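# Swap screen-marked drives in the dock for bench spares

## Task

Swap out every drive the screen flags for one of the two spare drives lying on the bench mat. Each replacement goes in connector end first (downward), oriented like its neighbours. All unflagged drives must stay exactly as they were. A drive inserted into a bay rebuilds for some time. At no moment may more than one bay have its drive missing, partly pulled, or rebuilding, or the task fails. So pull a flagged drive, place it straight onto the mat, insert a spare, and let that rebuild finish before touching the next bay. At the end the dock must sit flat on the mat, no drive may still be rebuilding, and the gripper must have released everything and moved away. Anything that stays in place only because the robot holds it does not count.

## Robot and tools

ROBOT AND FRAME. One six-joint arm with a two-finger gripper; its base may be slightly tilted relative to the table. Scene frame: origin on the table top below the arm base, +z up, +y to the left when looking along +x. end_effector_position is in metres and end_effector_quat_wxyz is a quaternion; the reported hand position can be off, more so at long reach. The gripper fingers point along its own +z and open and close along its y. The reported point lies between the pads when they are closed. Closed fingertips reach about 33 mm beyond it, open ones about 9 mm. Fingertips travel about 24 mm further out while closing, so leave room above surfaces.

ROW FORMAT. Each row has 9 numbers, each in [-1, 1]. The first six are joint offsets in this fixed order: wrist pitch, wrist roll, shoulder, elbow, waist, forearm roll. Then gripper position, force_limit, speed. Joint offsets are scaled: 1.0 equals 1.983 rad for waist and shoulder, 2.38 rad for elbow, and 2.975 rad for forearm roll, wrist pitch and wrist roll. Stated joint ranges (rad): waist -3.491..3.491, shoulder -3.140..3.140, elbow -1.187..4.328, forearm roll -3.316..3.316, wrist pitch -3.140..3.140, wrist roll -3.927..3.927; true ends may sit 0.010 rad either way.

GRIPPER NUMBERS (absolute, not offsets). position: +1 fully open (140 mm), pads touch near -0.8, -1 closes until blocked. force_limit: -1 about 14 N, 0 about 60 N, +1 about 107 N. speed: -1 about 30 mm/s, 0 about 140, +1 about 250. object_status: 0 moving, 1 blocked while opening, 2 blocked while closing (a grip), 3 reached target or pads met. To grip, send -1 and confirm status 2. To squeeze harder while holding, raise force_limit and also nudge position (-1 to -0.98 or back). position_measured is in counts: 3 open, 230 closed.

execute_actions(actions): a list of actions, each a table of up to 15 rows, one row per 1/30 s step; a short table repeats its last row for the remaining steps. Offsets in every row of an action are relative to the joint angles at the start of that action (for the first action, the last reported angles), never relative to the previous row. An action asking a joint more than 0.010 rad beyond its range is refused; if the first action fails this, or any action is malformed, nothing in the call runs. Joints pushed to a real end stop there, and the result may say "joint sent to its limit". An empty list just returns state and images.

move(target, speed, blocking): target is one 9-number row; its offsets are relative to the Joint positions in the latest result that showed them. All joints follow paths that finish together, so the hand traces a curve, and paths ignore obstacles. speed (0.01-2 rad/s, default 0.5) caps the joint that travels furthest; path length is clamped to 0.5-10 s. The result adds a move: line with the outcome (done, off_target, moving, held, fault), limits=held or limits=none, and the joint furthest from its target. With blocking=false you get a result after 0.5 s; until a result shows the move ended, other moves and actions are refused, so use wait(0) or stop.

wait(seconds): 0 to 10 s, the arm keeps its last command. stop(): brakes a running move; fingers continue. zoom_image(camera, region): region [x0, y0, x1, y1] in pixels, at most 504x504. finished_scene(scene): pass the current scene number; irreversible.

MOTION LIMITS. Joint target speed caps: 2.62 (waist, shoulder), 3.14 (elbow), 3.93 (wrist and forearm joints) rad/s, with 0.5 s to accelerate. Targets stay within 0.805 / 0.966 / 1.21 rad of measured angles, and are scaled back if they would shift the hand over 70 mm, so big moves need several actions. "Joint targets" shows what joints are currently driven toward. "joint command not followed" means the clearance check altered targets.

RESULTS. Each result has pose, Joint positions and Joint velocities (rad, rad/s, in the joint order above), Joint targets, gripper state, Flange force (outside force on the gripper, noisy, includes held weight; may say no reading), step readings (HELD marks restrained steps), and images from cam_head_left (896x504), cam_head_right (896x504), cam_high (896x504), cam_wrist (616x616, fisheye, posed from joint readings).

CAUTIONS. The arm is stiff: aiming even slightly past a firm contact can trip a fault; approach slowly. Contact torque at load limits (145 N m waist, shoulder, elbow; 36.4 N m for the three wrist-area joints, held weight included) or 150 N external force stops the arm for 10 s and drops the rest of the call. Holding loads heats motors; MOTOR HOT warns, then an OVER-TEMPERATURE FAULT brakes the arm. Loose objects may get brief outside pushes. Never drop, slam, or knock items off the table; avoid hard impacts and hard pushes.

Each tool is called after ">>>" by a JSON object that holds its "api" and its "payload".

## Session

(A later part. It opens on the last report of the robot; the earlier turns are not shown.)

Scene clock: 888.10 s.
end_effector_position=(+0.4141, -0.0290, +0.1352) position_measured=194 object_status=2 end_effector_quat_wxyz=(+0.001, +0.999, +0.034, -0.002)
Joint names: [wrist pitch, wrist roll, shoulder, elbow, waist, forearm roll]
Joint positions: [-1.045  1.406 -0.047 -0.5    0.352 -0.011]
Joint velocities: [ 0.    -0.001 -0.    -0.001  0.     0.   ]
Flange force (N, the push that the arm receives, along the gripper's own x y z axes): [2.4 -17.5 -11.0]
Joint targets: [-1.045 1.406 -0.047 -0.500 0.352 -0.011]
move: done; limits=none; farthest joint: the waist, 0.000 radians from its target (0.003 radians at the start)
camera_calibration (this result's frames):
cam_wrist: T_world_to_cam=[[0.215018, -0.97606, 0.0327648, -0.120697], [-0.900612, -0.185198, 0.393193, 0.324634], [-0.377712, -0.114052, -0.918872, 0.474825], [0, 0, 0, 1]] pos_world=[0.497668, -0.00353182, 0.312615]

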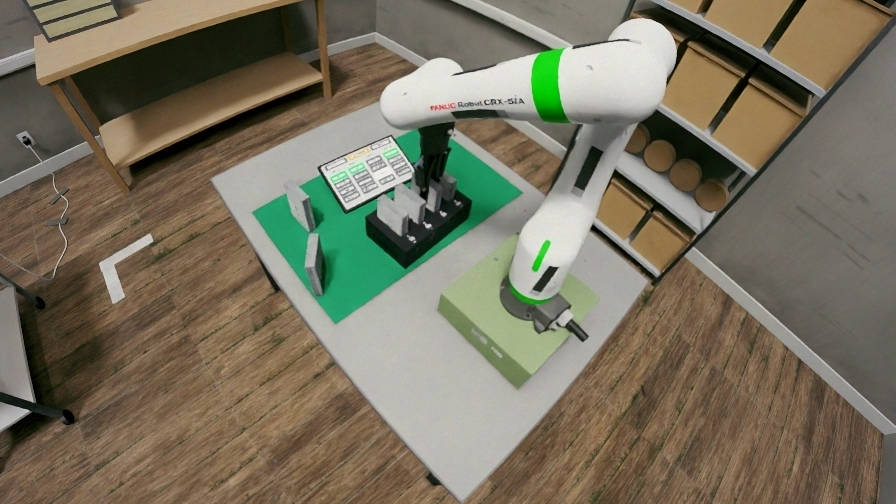

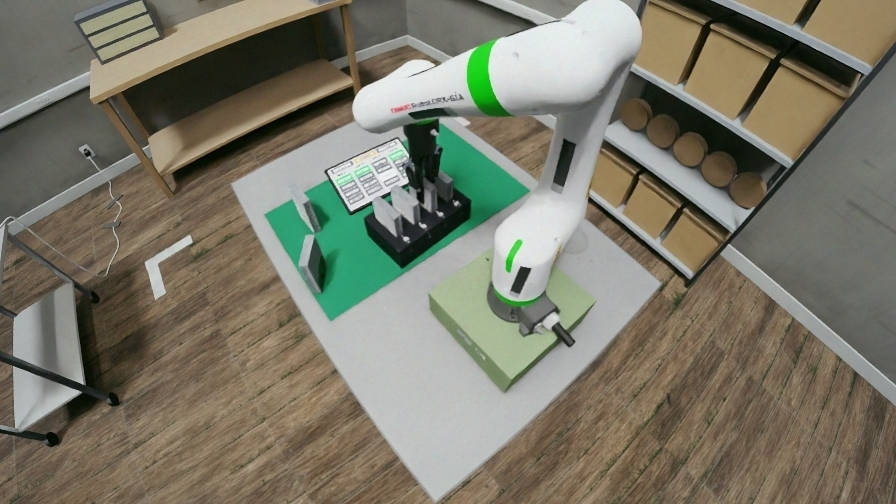

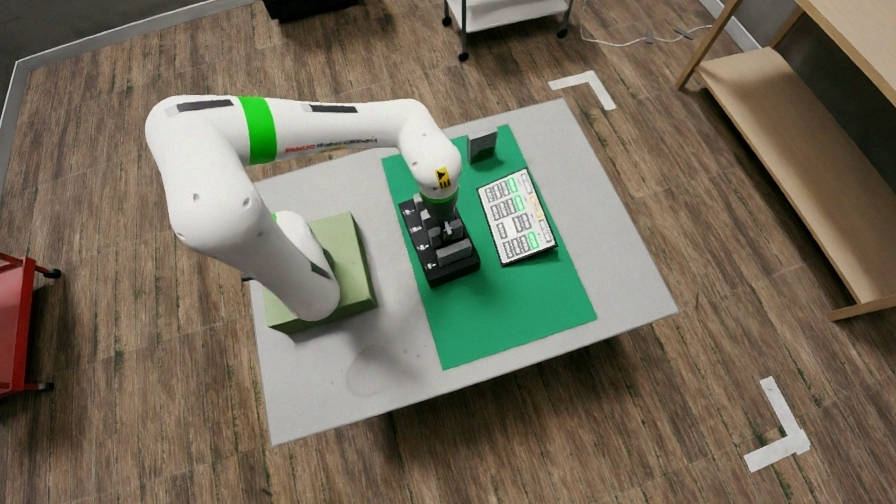

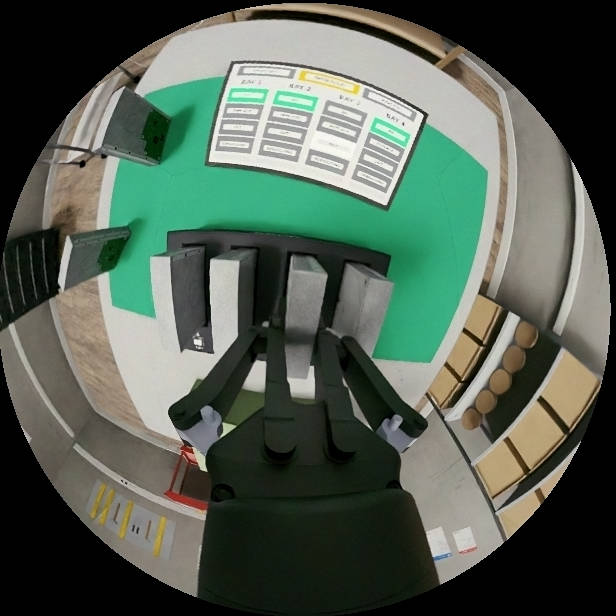

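>>> {"api": "move", "payload": {"target": [-0.0343,0,-0.0287,0.0218,0.001,0,-1,0.2,-0.3], "speed": 0.08}}

>>> {"api": "move", "payload": {"target": [-0.0353,0,-0.0197,0.0269,0,0,-1,0.2,-0.3], "speed": 0.15}}

>>> {"api": "move", "payload": {"target": [-0.0733,0,-0.0237,0.0727,0.0005,0,-1,0.2,-0.3], "speed": 0.3}}

Scene clock: 895.17 s.
end_effector_position=(+0.4146, -0.0274, +0.1767) position_measured=194 object_status=2 end_effector_quat_wxyz=(-0.000, +0.999, +0.036, +0.001)
Joint names: [wrist pitch, wrist roll, shoulder, elbow, waist, forearm roll]
Joint positions: [-1.147  1.406 -0.104 -0.448  0.354 -0.011]
Joint velocities: [-0.    -0.001  0.     0.001  0.     0.001]
Flange force (N, the push that the arm receives, along the gripper's own x y z axes): [10.0 1.5 3.3]
Joint targets: [-1.147 1.406 -0.104 -0.448 0.354 -0.011]
move: done; limits=none; farthest joint: the waist, 0.000 radians from its target (0.002 radians at the start)
camera_calibration (this result's frames):
cam_wrist: T_world_to_cam=[[0.21778, -0.975476, 0.0319231, -0.121645], [-0.902534, -0.18883, 0.387009, 0.31088], [-0.37149, -0.113094, -0.921523, 0.511261], [0, 0, 0, 1]] pos_world=[0.497, -0.0021374, 0.354709]

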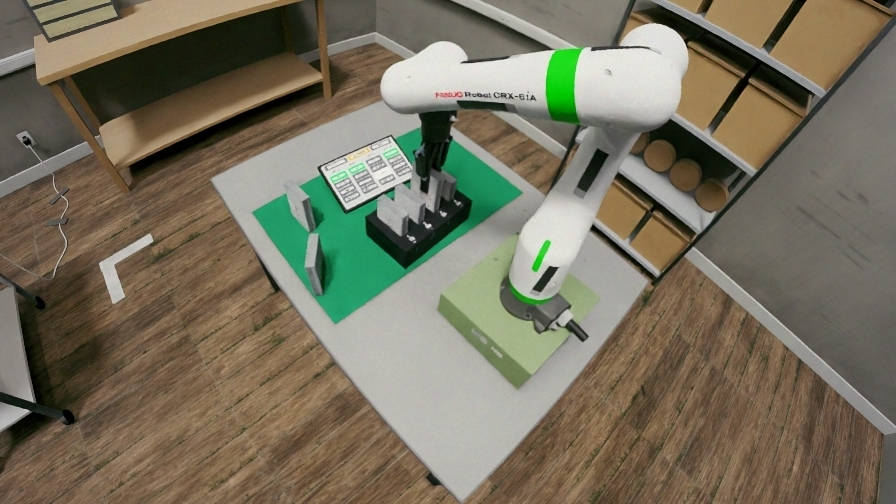

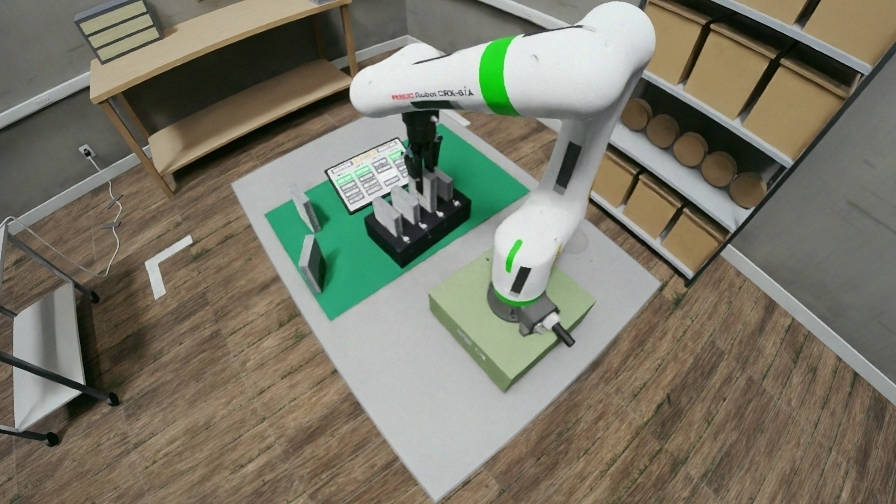

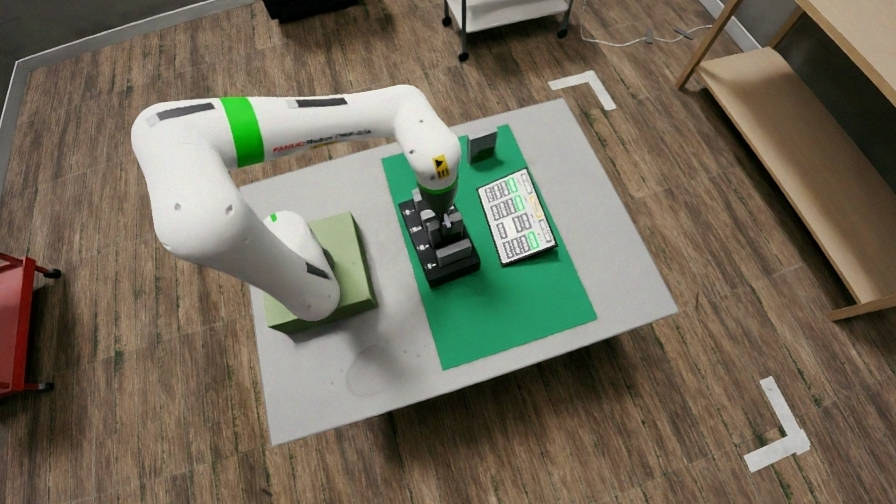

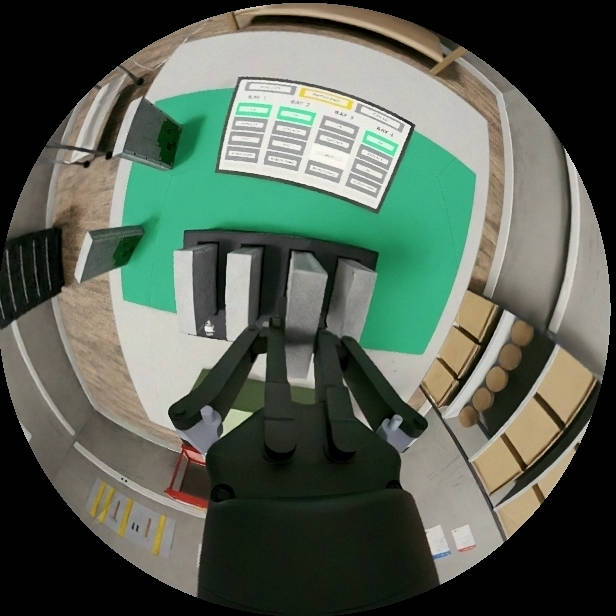

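Scene clock: 896.13 s.
end_effector_position=(+0.4140, -0.0270, +0.2172) position_measured=194 object_status=2 end_effector_quat_wxyz=(-0.000, +0.999, +0.036, -0.000)
Joint names: [wrist pitch, wrist roll, shoulder, elbow, waist, forearm roll]
Joint positions: [-1.252  1.406 -0.143 -0.384  0.354 -0.011]
Joint velocities: [ 0.001 -0.001  0.     0.001 -0.     0.001]
Flange force (N, the push that the arm receives, along the gripper's own x y z axes): [9.4 1.7 2.3]
Joint targets: [-1.252 1.406 -0.143 -0.384 0.354 -0.011]
move: done; limits=none; farthest joint: the waist, 0.000 radians from its target (0.000 radians at the start)
camera_calibration (this result's frames):
cam_wrist: T_world_to_cam=[[0.218877, -0.975244, 0.0315084, -0.122752], [-0.901573, -0.189782, 0.38878, 0.293893], [-0.373175, -0.113502, -0.920792, 0.548936], [0, 0, 0, 1]] pos_world=[0.496683, -0.00163246, 0.395064]

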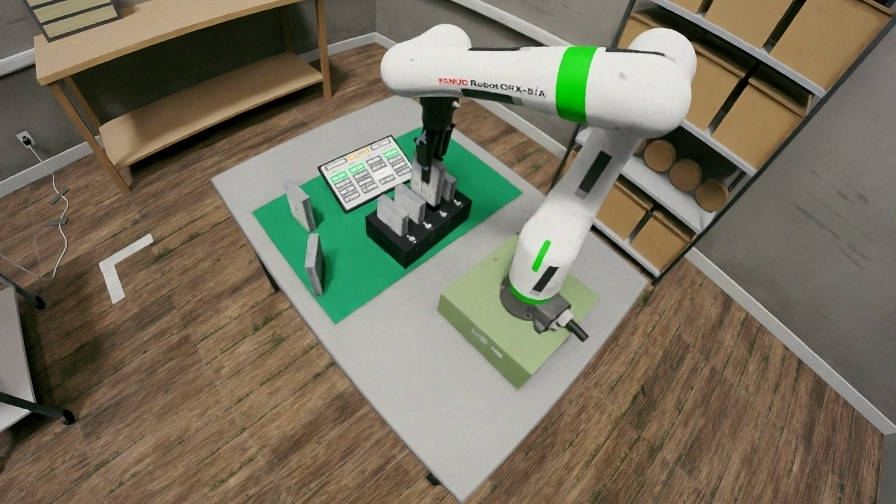

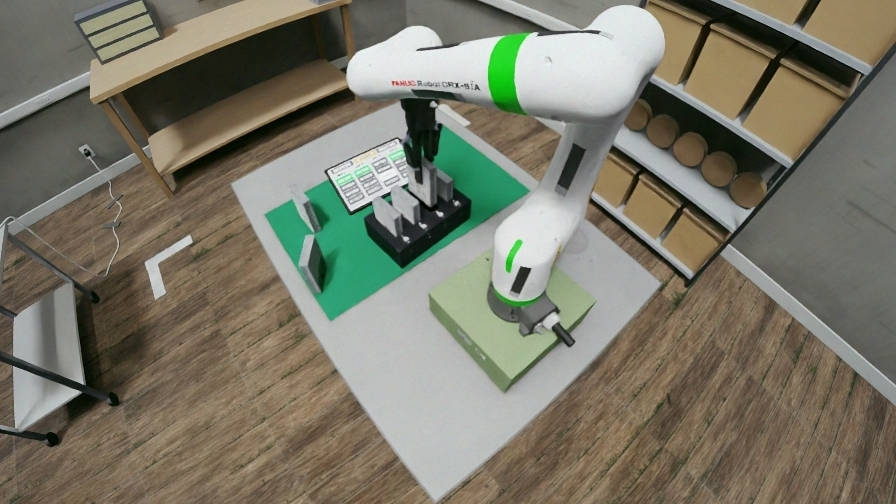

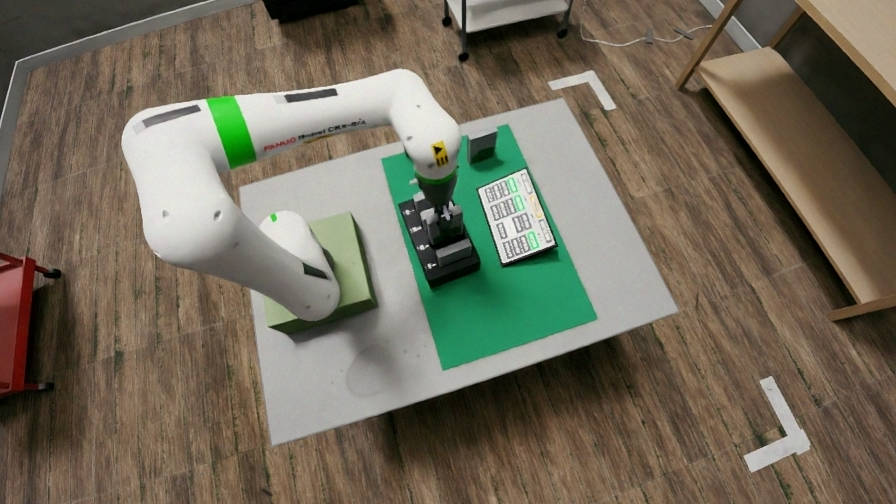

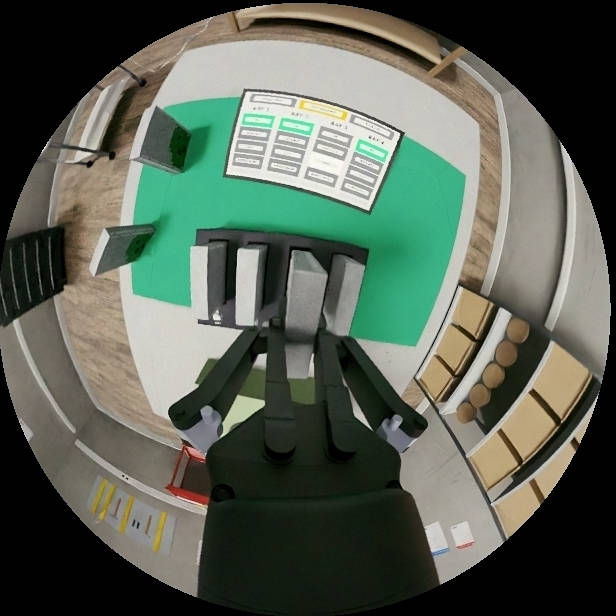

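Scene clock: 897.20 s.
end_effector_position=(+0.4151, -0.0253, +0.3078) position_measured=194 object_status=2 end_effector_quat_wxyz=(-0.001, +0.999, +0.038, +0.001)
Joint names: [wrist pitch, wrist roll, shoulder, elbow, waist, forearm roll]
Joint positions: [-1.47   1.406 -0.19  -0.211  0.355 -0.011]
Joint velocities: [-0.001 -0.002  0.     0.     0.    -0.   ]
Flange force (N, the push that the arm receives, along the gripper's own x y z axes): [4.7 -1.1 1.9]
Joint targets: [-1.470 1.406 -0.190 -0.211 0.355 -0.011]
move: done; limits=none; farthest joint: the waist, 0.000 radians from its target (0.001 radians at the start)
camera_calibration (this result's frames):
cam_wrist: T_world_to_cam=[[0.222126, -0.974529, 0.0308883, -0.12528], [-0.901637, -0.193248, 0.386918, 0.260515], [-0.371094, -0.113795, -0.921596, 0.632361], [0, 0, 0, 1]] pos_world=[0.497383, 0.000214775, 0.485853]

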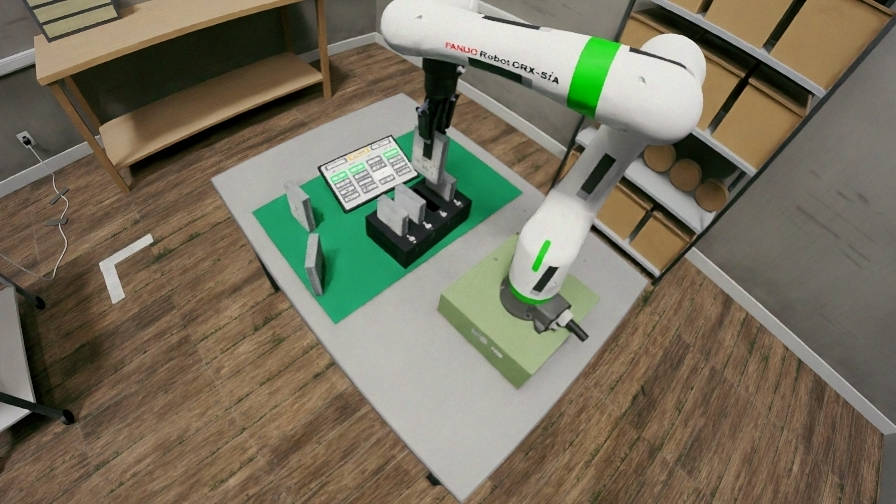

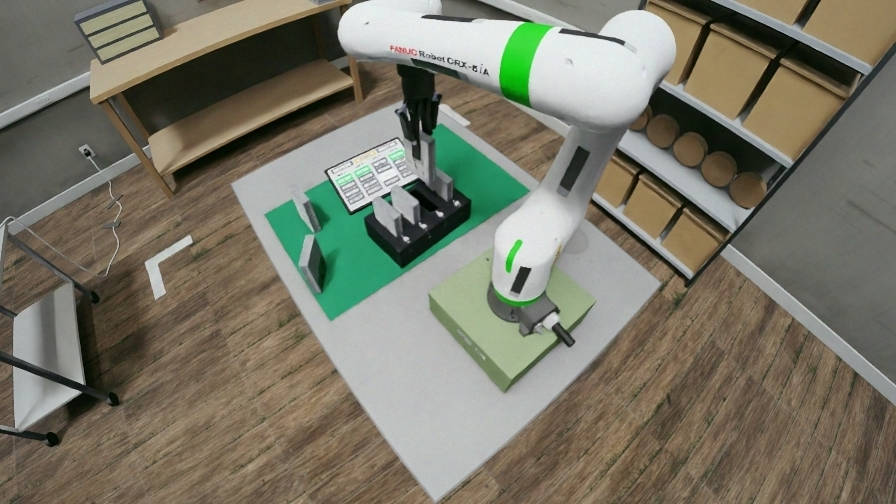

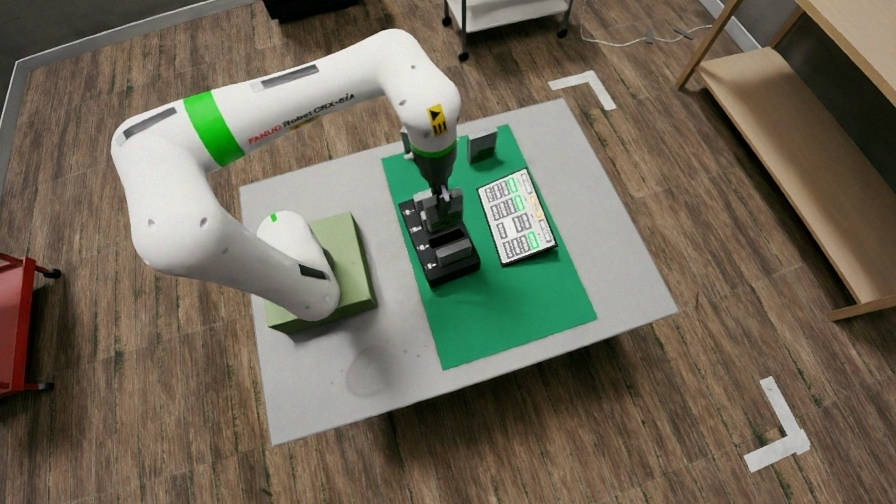

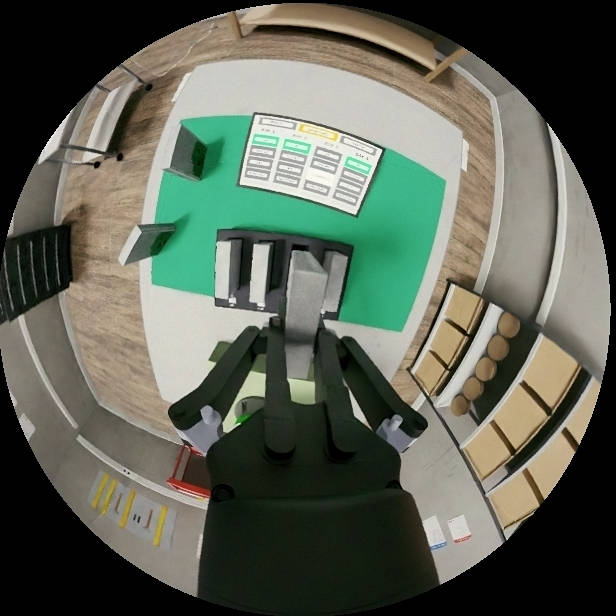

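>>> {"api": "move", "payload": {"target": [0.0077,0.1946,0.1346,0.1017,-0.2985,-0.0141,-1,0.2,-0.3], "speed": 0.8}}

>>> {"api": "move", "payload": {"target": [0.1476,0,0.0716,-0.1248,0.0106,0,-1,0.2,-0.3], "speed": 0.4}}

Scene clock: 913.10 s.
end_effector_position=(+0.4355, -0.2660, +0.3035) position_measured=194 object_status=2 end_effector_quat_wxyz=(+0.003, +1.000, +0.030, +0.009)
Joint names: [wrist pitch, wrist roll, shoulder, elbow, waist, forearm roll]
Joint positions: [-1.447  1.985  0.077  0.031 -0.237 -0.053]
Joint velocities: [ 0.     0.001  0.001 -0.    -0.001 -0.002]
Flange force (N, the push that the arm receives, along the gripper's own x y z axes): [6.1 6.3 2.5]
Joint targets: [-1.447 1.985 0.077 0.031 -0.237 -0.053]
move: done; limits=none; farthest joint: the waist, 0.000 radians from its target (0.592 radians at the start)
camera_calibration (this result's frames):
cam_wrist: T_world_to_cam=[[0.205535, -0.977791, 0.0409966, -0.361032], [-0.910946, -0.175838, 0.373173, 0.246887], [-0.357676, -0.114046, -0.926856, 0.604229], [0, 0, 0, 1]] pos_world=[0.515224, -0.240692, 0.482703]

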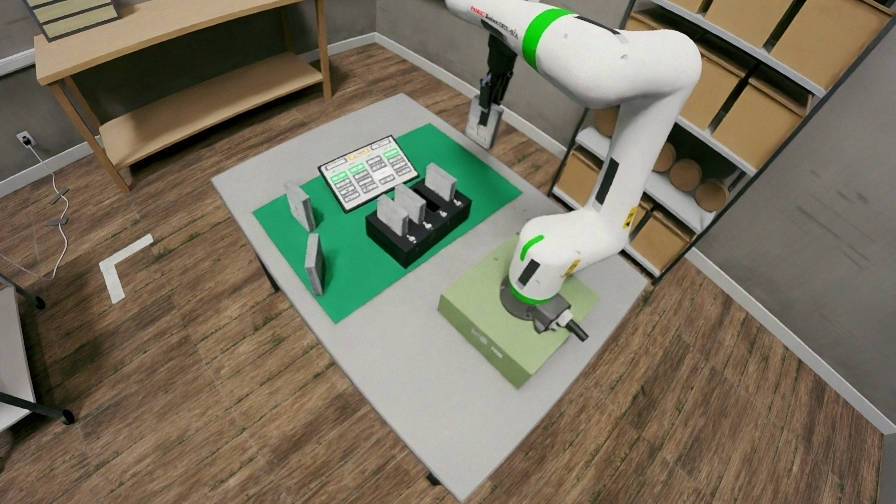

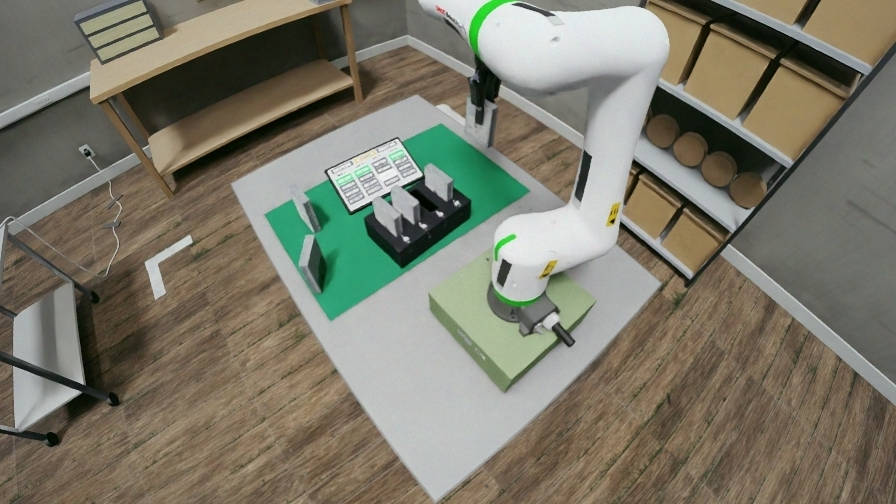

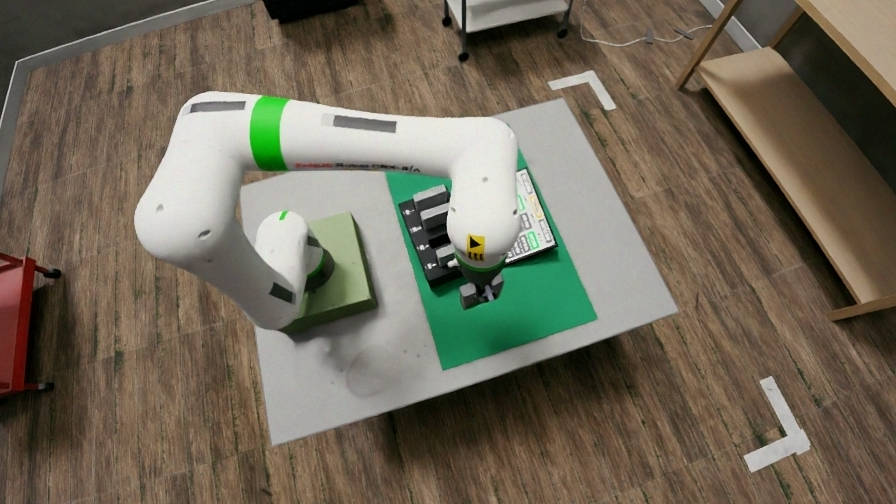

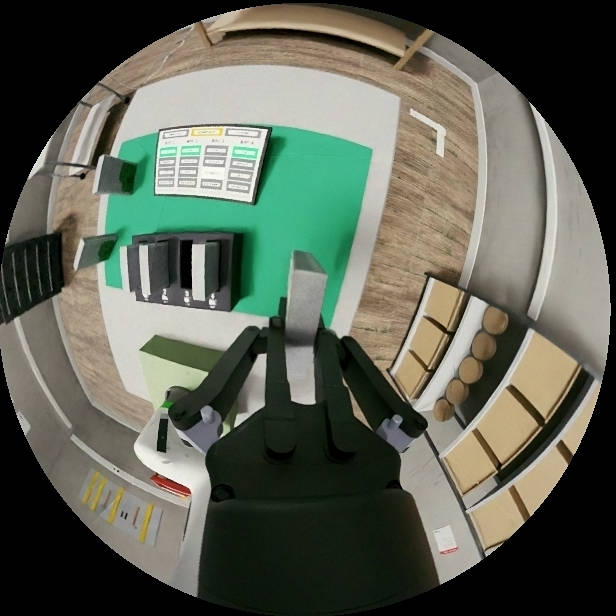

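Scene clock: 914.57 s.
end_effector_position=(+0.4318, -0.2669, +0.1146) position_measured=194 object_status=2 end_effector_quat_wxyz=(+0.006, +1.000, +0.030, +0.008)
Joint names: [wrist pitch, wrist roll, shoulder, elbow, waist, forearm roll]
Joint positions: [-1.008  1.985  0.219 -0.266 -0.216 -0.053]
Joint velocities: [ 0.    -0.    -0.    -0.001 -0.    -0.001]
Flange force (N, the push that the arm receives, along the gripper's own x y z axes): [8.3 6.4 5.8]
Joint targets: [-1.008 1.985 0.219 -0.266 -0.216 -0.053]
move: done; limits=none; farthest joint: the waist, 0.000 radians from its target (0.021 radians at the start)
camera_calibration (this result's frames):
cam_wrist: T_world_to_cam=[[0.204664, -0.977752, 0.0459639, -0.353558], [-0.910165, -0.172819, 0.376475, 0.313979], [-0.360156, -0.118886, -0.925286, 0.427303], [0, 0, 0, 1]] pos_world=[0.512029, -0.24063, 0.293423]

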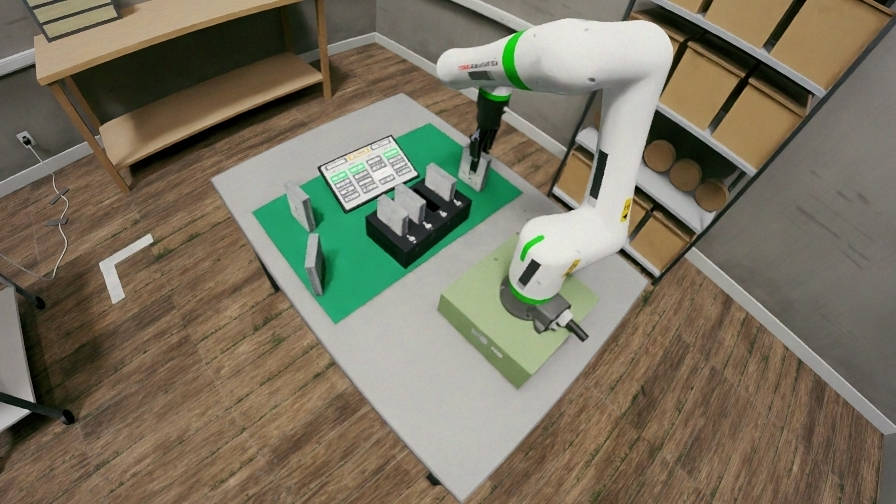

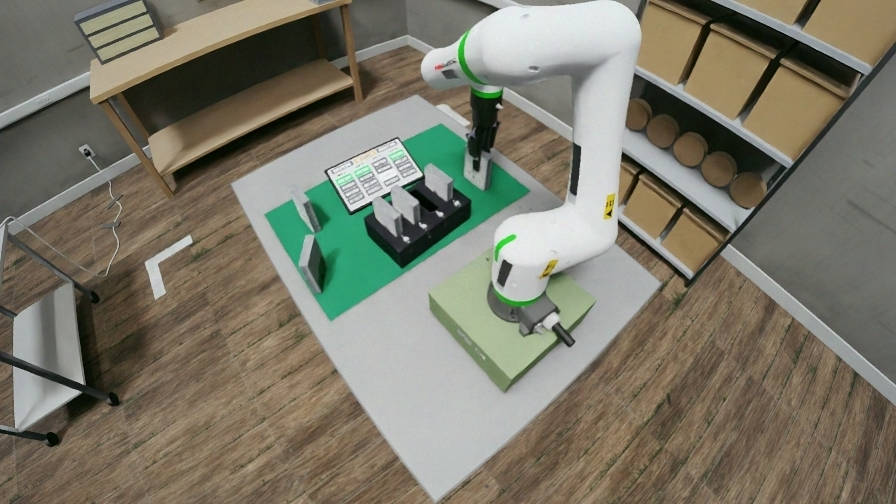

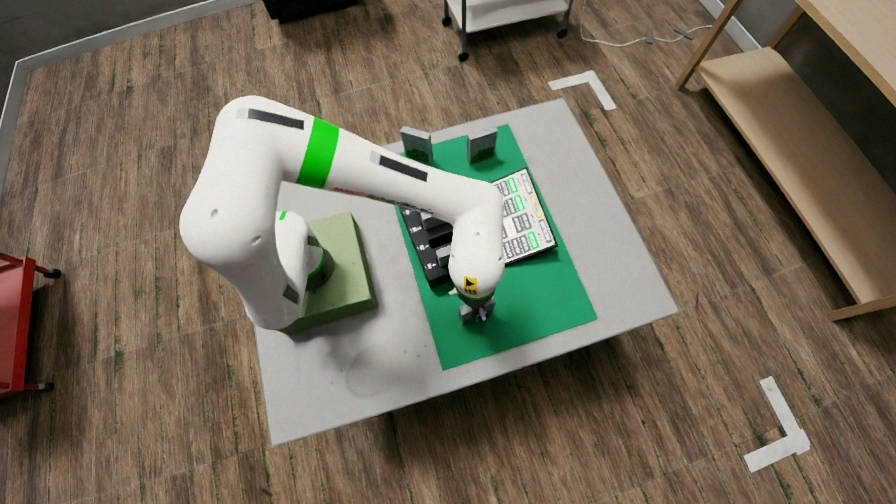

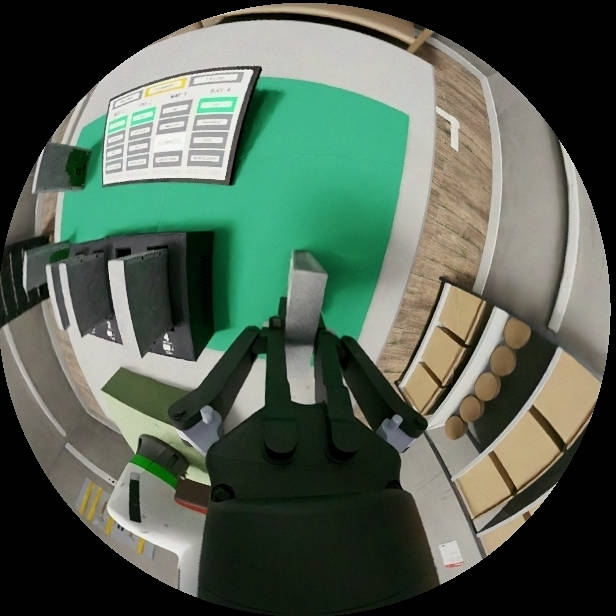

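>>> {"api": "move", "payload": {"target": [0.0016,0,0.0013,-0.001,0,0,-1,0.2,-0.3], "speed": 0.01}}

>>> {"api": "move", "payload": {"target": [0.0016,0,0.0013,-0.001,0,0,-1,0.2,-0.3], "speed": 0.01}}

Scene clock: 920.40 s.
end_effector_position=(+0.4316, -0.2670, +0.1125) position_measured=194 object_status=2 end_effector_quat_wxyz=(+0.006, +1.000, +0.029, +0.007)
Joint names: [wrist pitch, wrist roll, shoulder, elbow, waist, forearm roll]
Joint positions: [-1.003  1.985  0.221 -0.268 -0.216 -0.053]
Joint velocities: [-0.     0.002  0.     0.    -0.     0.001]
Flange force (N, the push that the arm receives, along the gripper's own x y z axes): [8.2 4.2 -1.3]
Joint targets: [-1.003 1.985 0.221 -0.268 -0.216 -0.053]
move: done; limits=none; farthest joint: the waist, 0.000 radians from its target (0.000 radians at the start)
camera_calibration (this result's frames):
cam_wrist: T_world_to_cam=[[0.204456, -0.977794, 0.045997, -0.353425], [-0.910131, -0.172589, 0.376663, 0.314571], [-0.36036, -0.118874, -0.925208, 0.425374], [0, 0, 0, 1]] pos_world=[0.511849, -0.24072, 0.291328]

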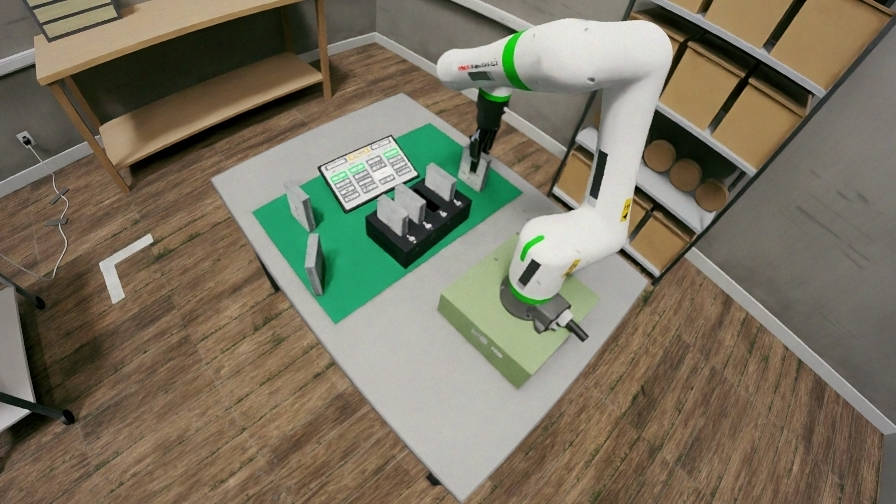

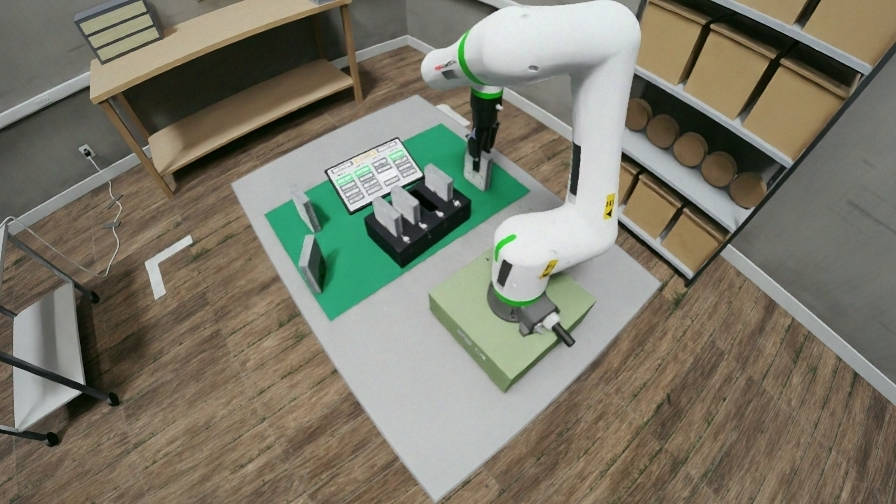

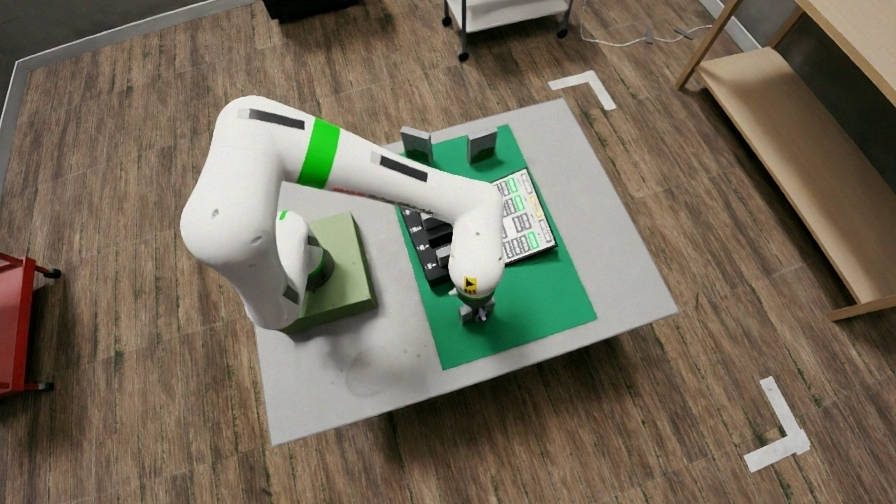

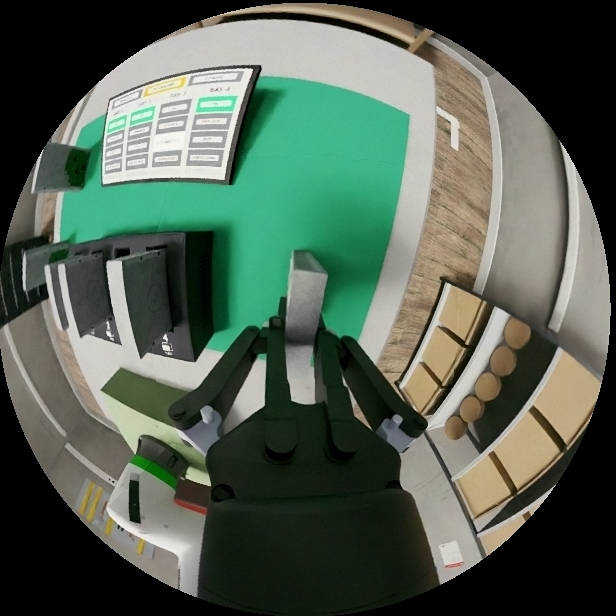

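Scene clock: 921.10 s.
end_effector_position=(+0.4314, -0.2671, +0.1105) position_measured=194 object_status=2 end_effector_quat_wxyz=(+0.006, +1.000, +0.029, +0.007)
Joint names: [wrist pitch, wrist roll, shoulder, elbow, waist, forearm roll]
Joint positions: [-0.999  1.985  0.224 -0.271 -0.216 -0.053]
Joint velocities: [ 0.    -0.001  0.001 -0.002  0.    -0.002]
Flange force (N, the push that the arm receives, along the gripper's own x y z axes): [10.8 -22.4 -110.2]
Joint targets: [-0.999 1.985 0.224 -0.271 -0.216 -0.053]
move: done; limits=none; farthest joint: the waist, 0.000 radians from its target (0.000 radians at the start)
camera_calibration (this result's frames):
cam_wrist: T_world_to_cam=[[0.204319, -0.977816, 0.0461463, -0.353339], [-0.910166, -0.172408, 0.376661, 0.315244], [-0.360349, -0.11896, -0.925201, 0.423454], [0, 0, 0, 1]] pos_world=[0.511709, -0.240776, 0.289346]

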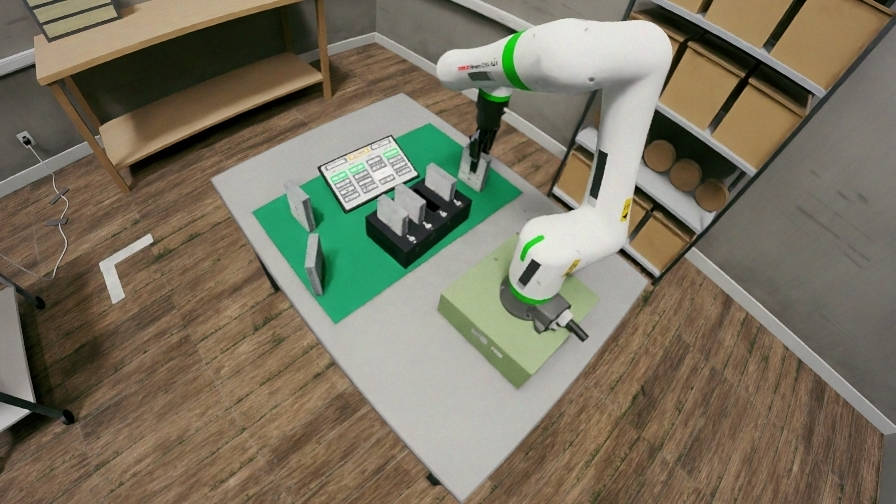

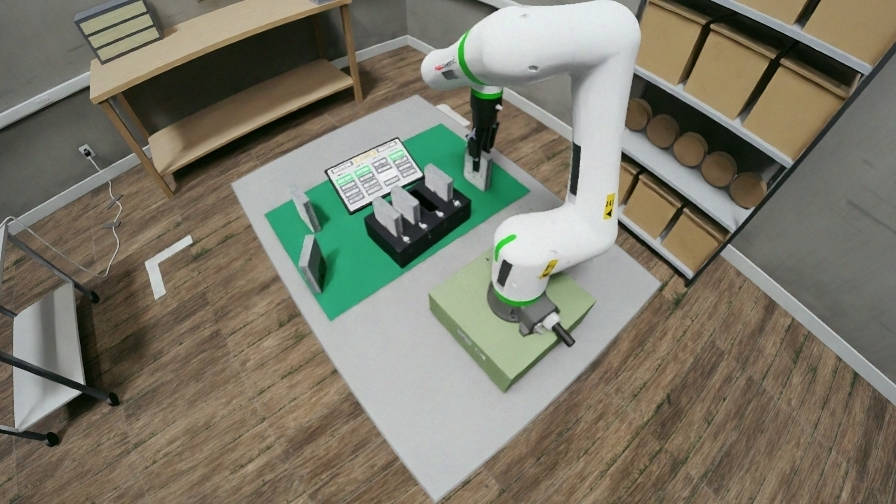

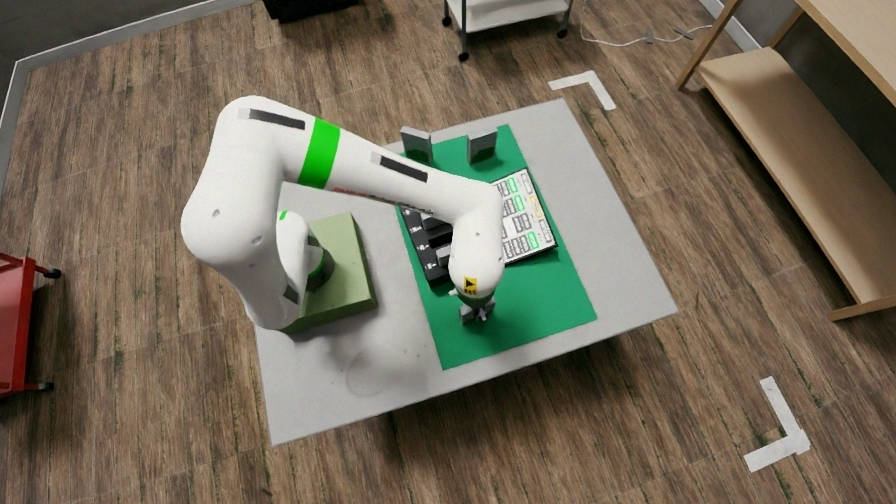

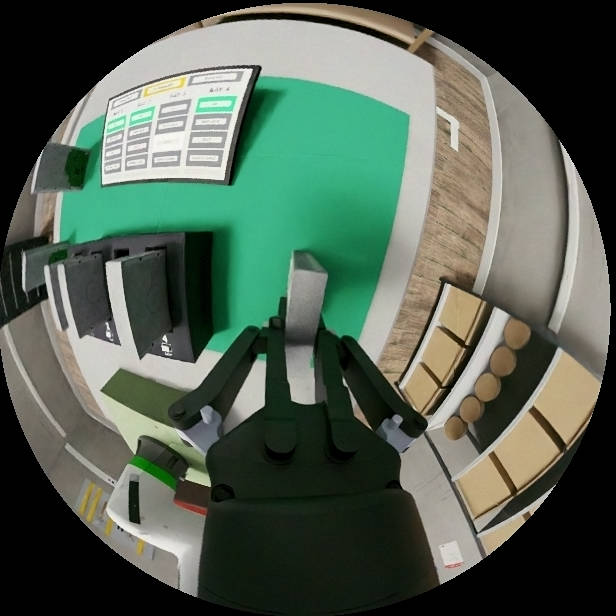

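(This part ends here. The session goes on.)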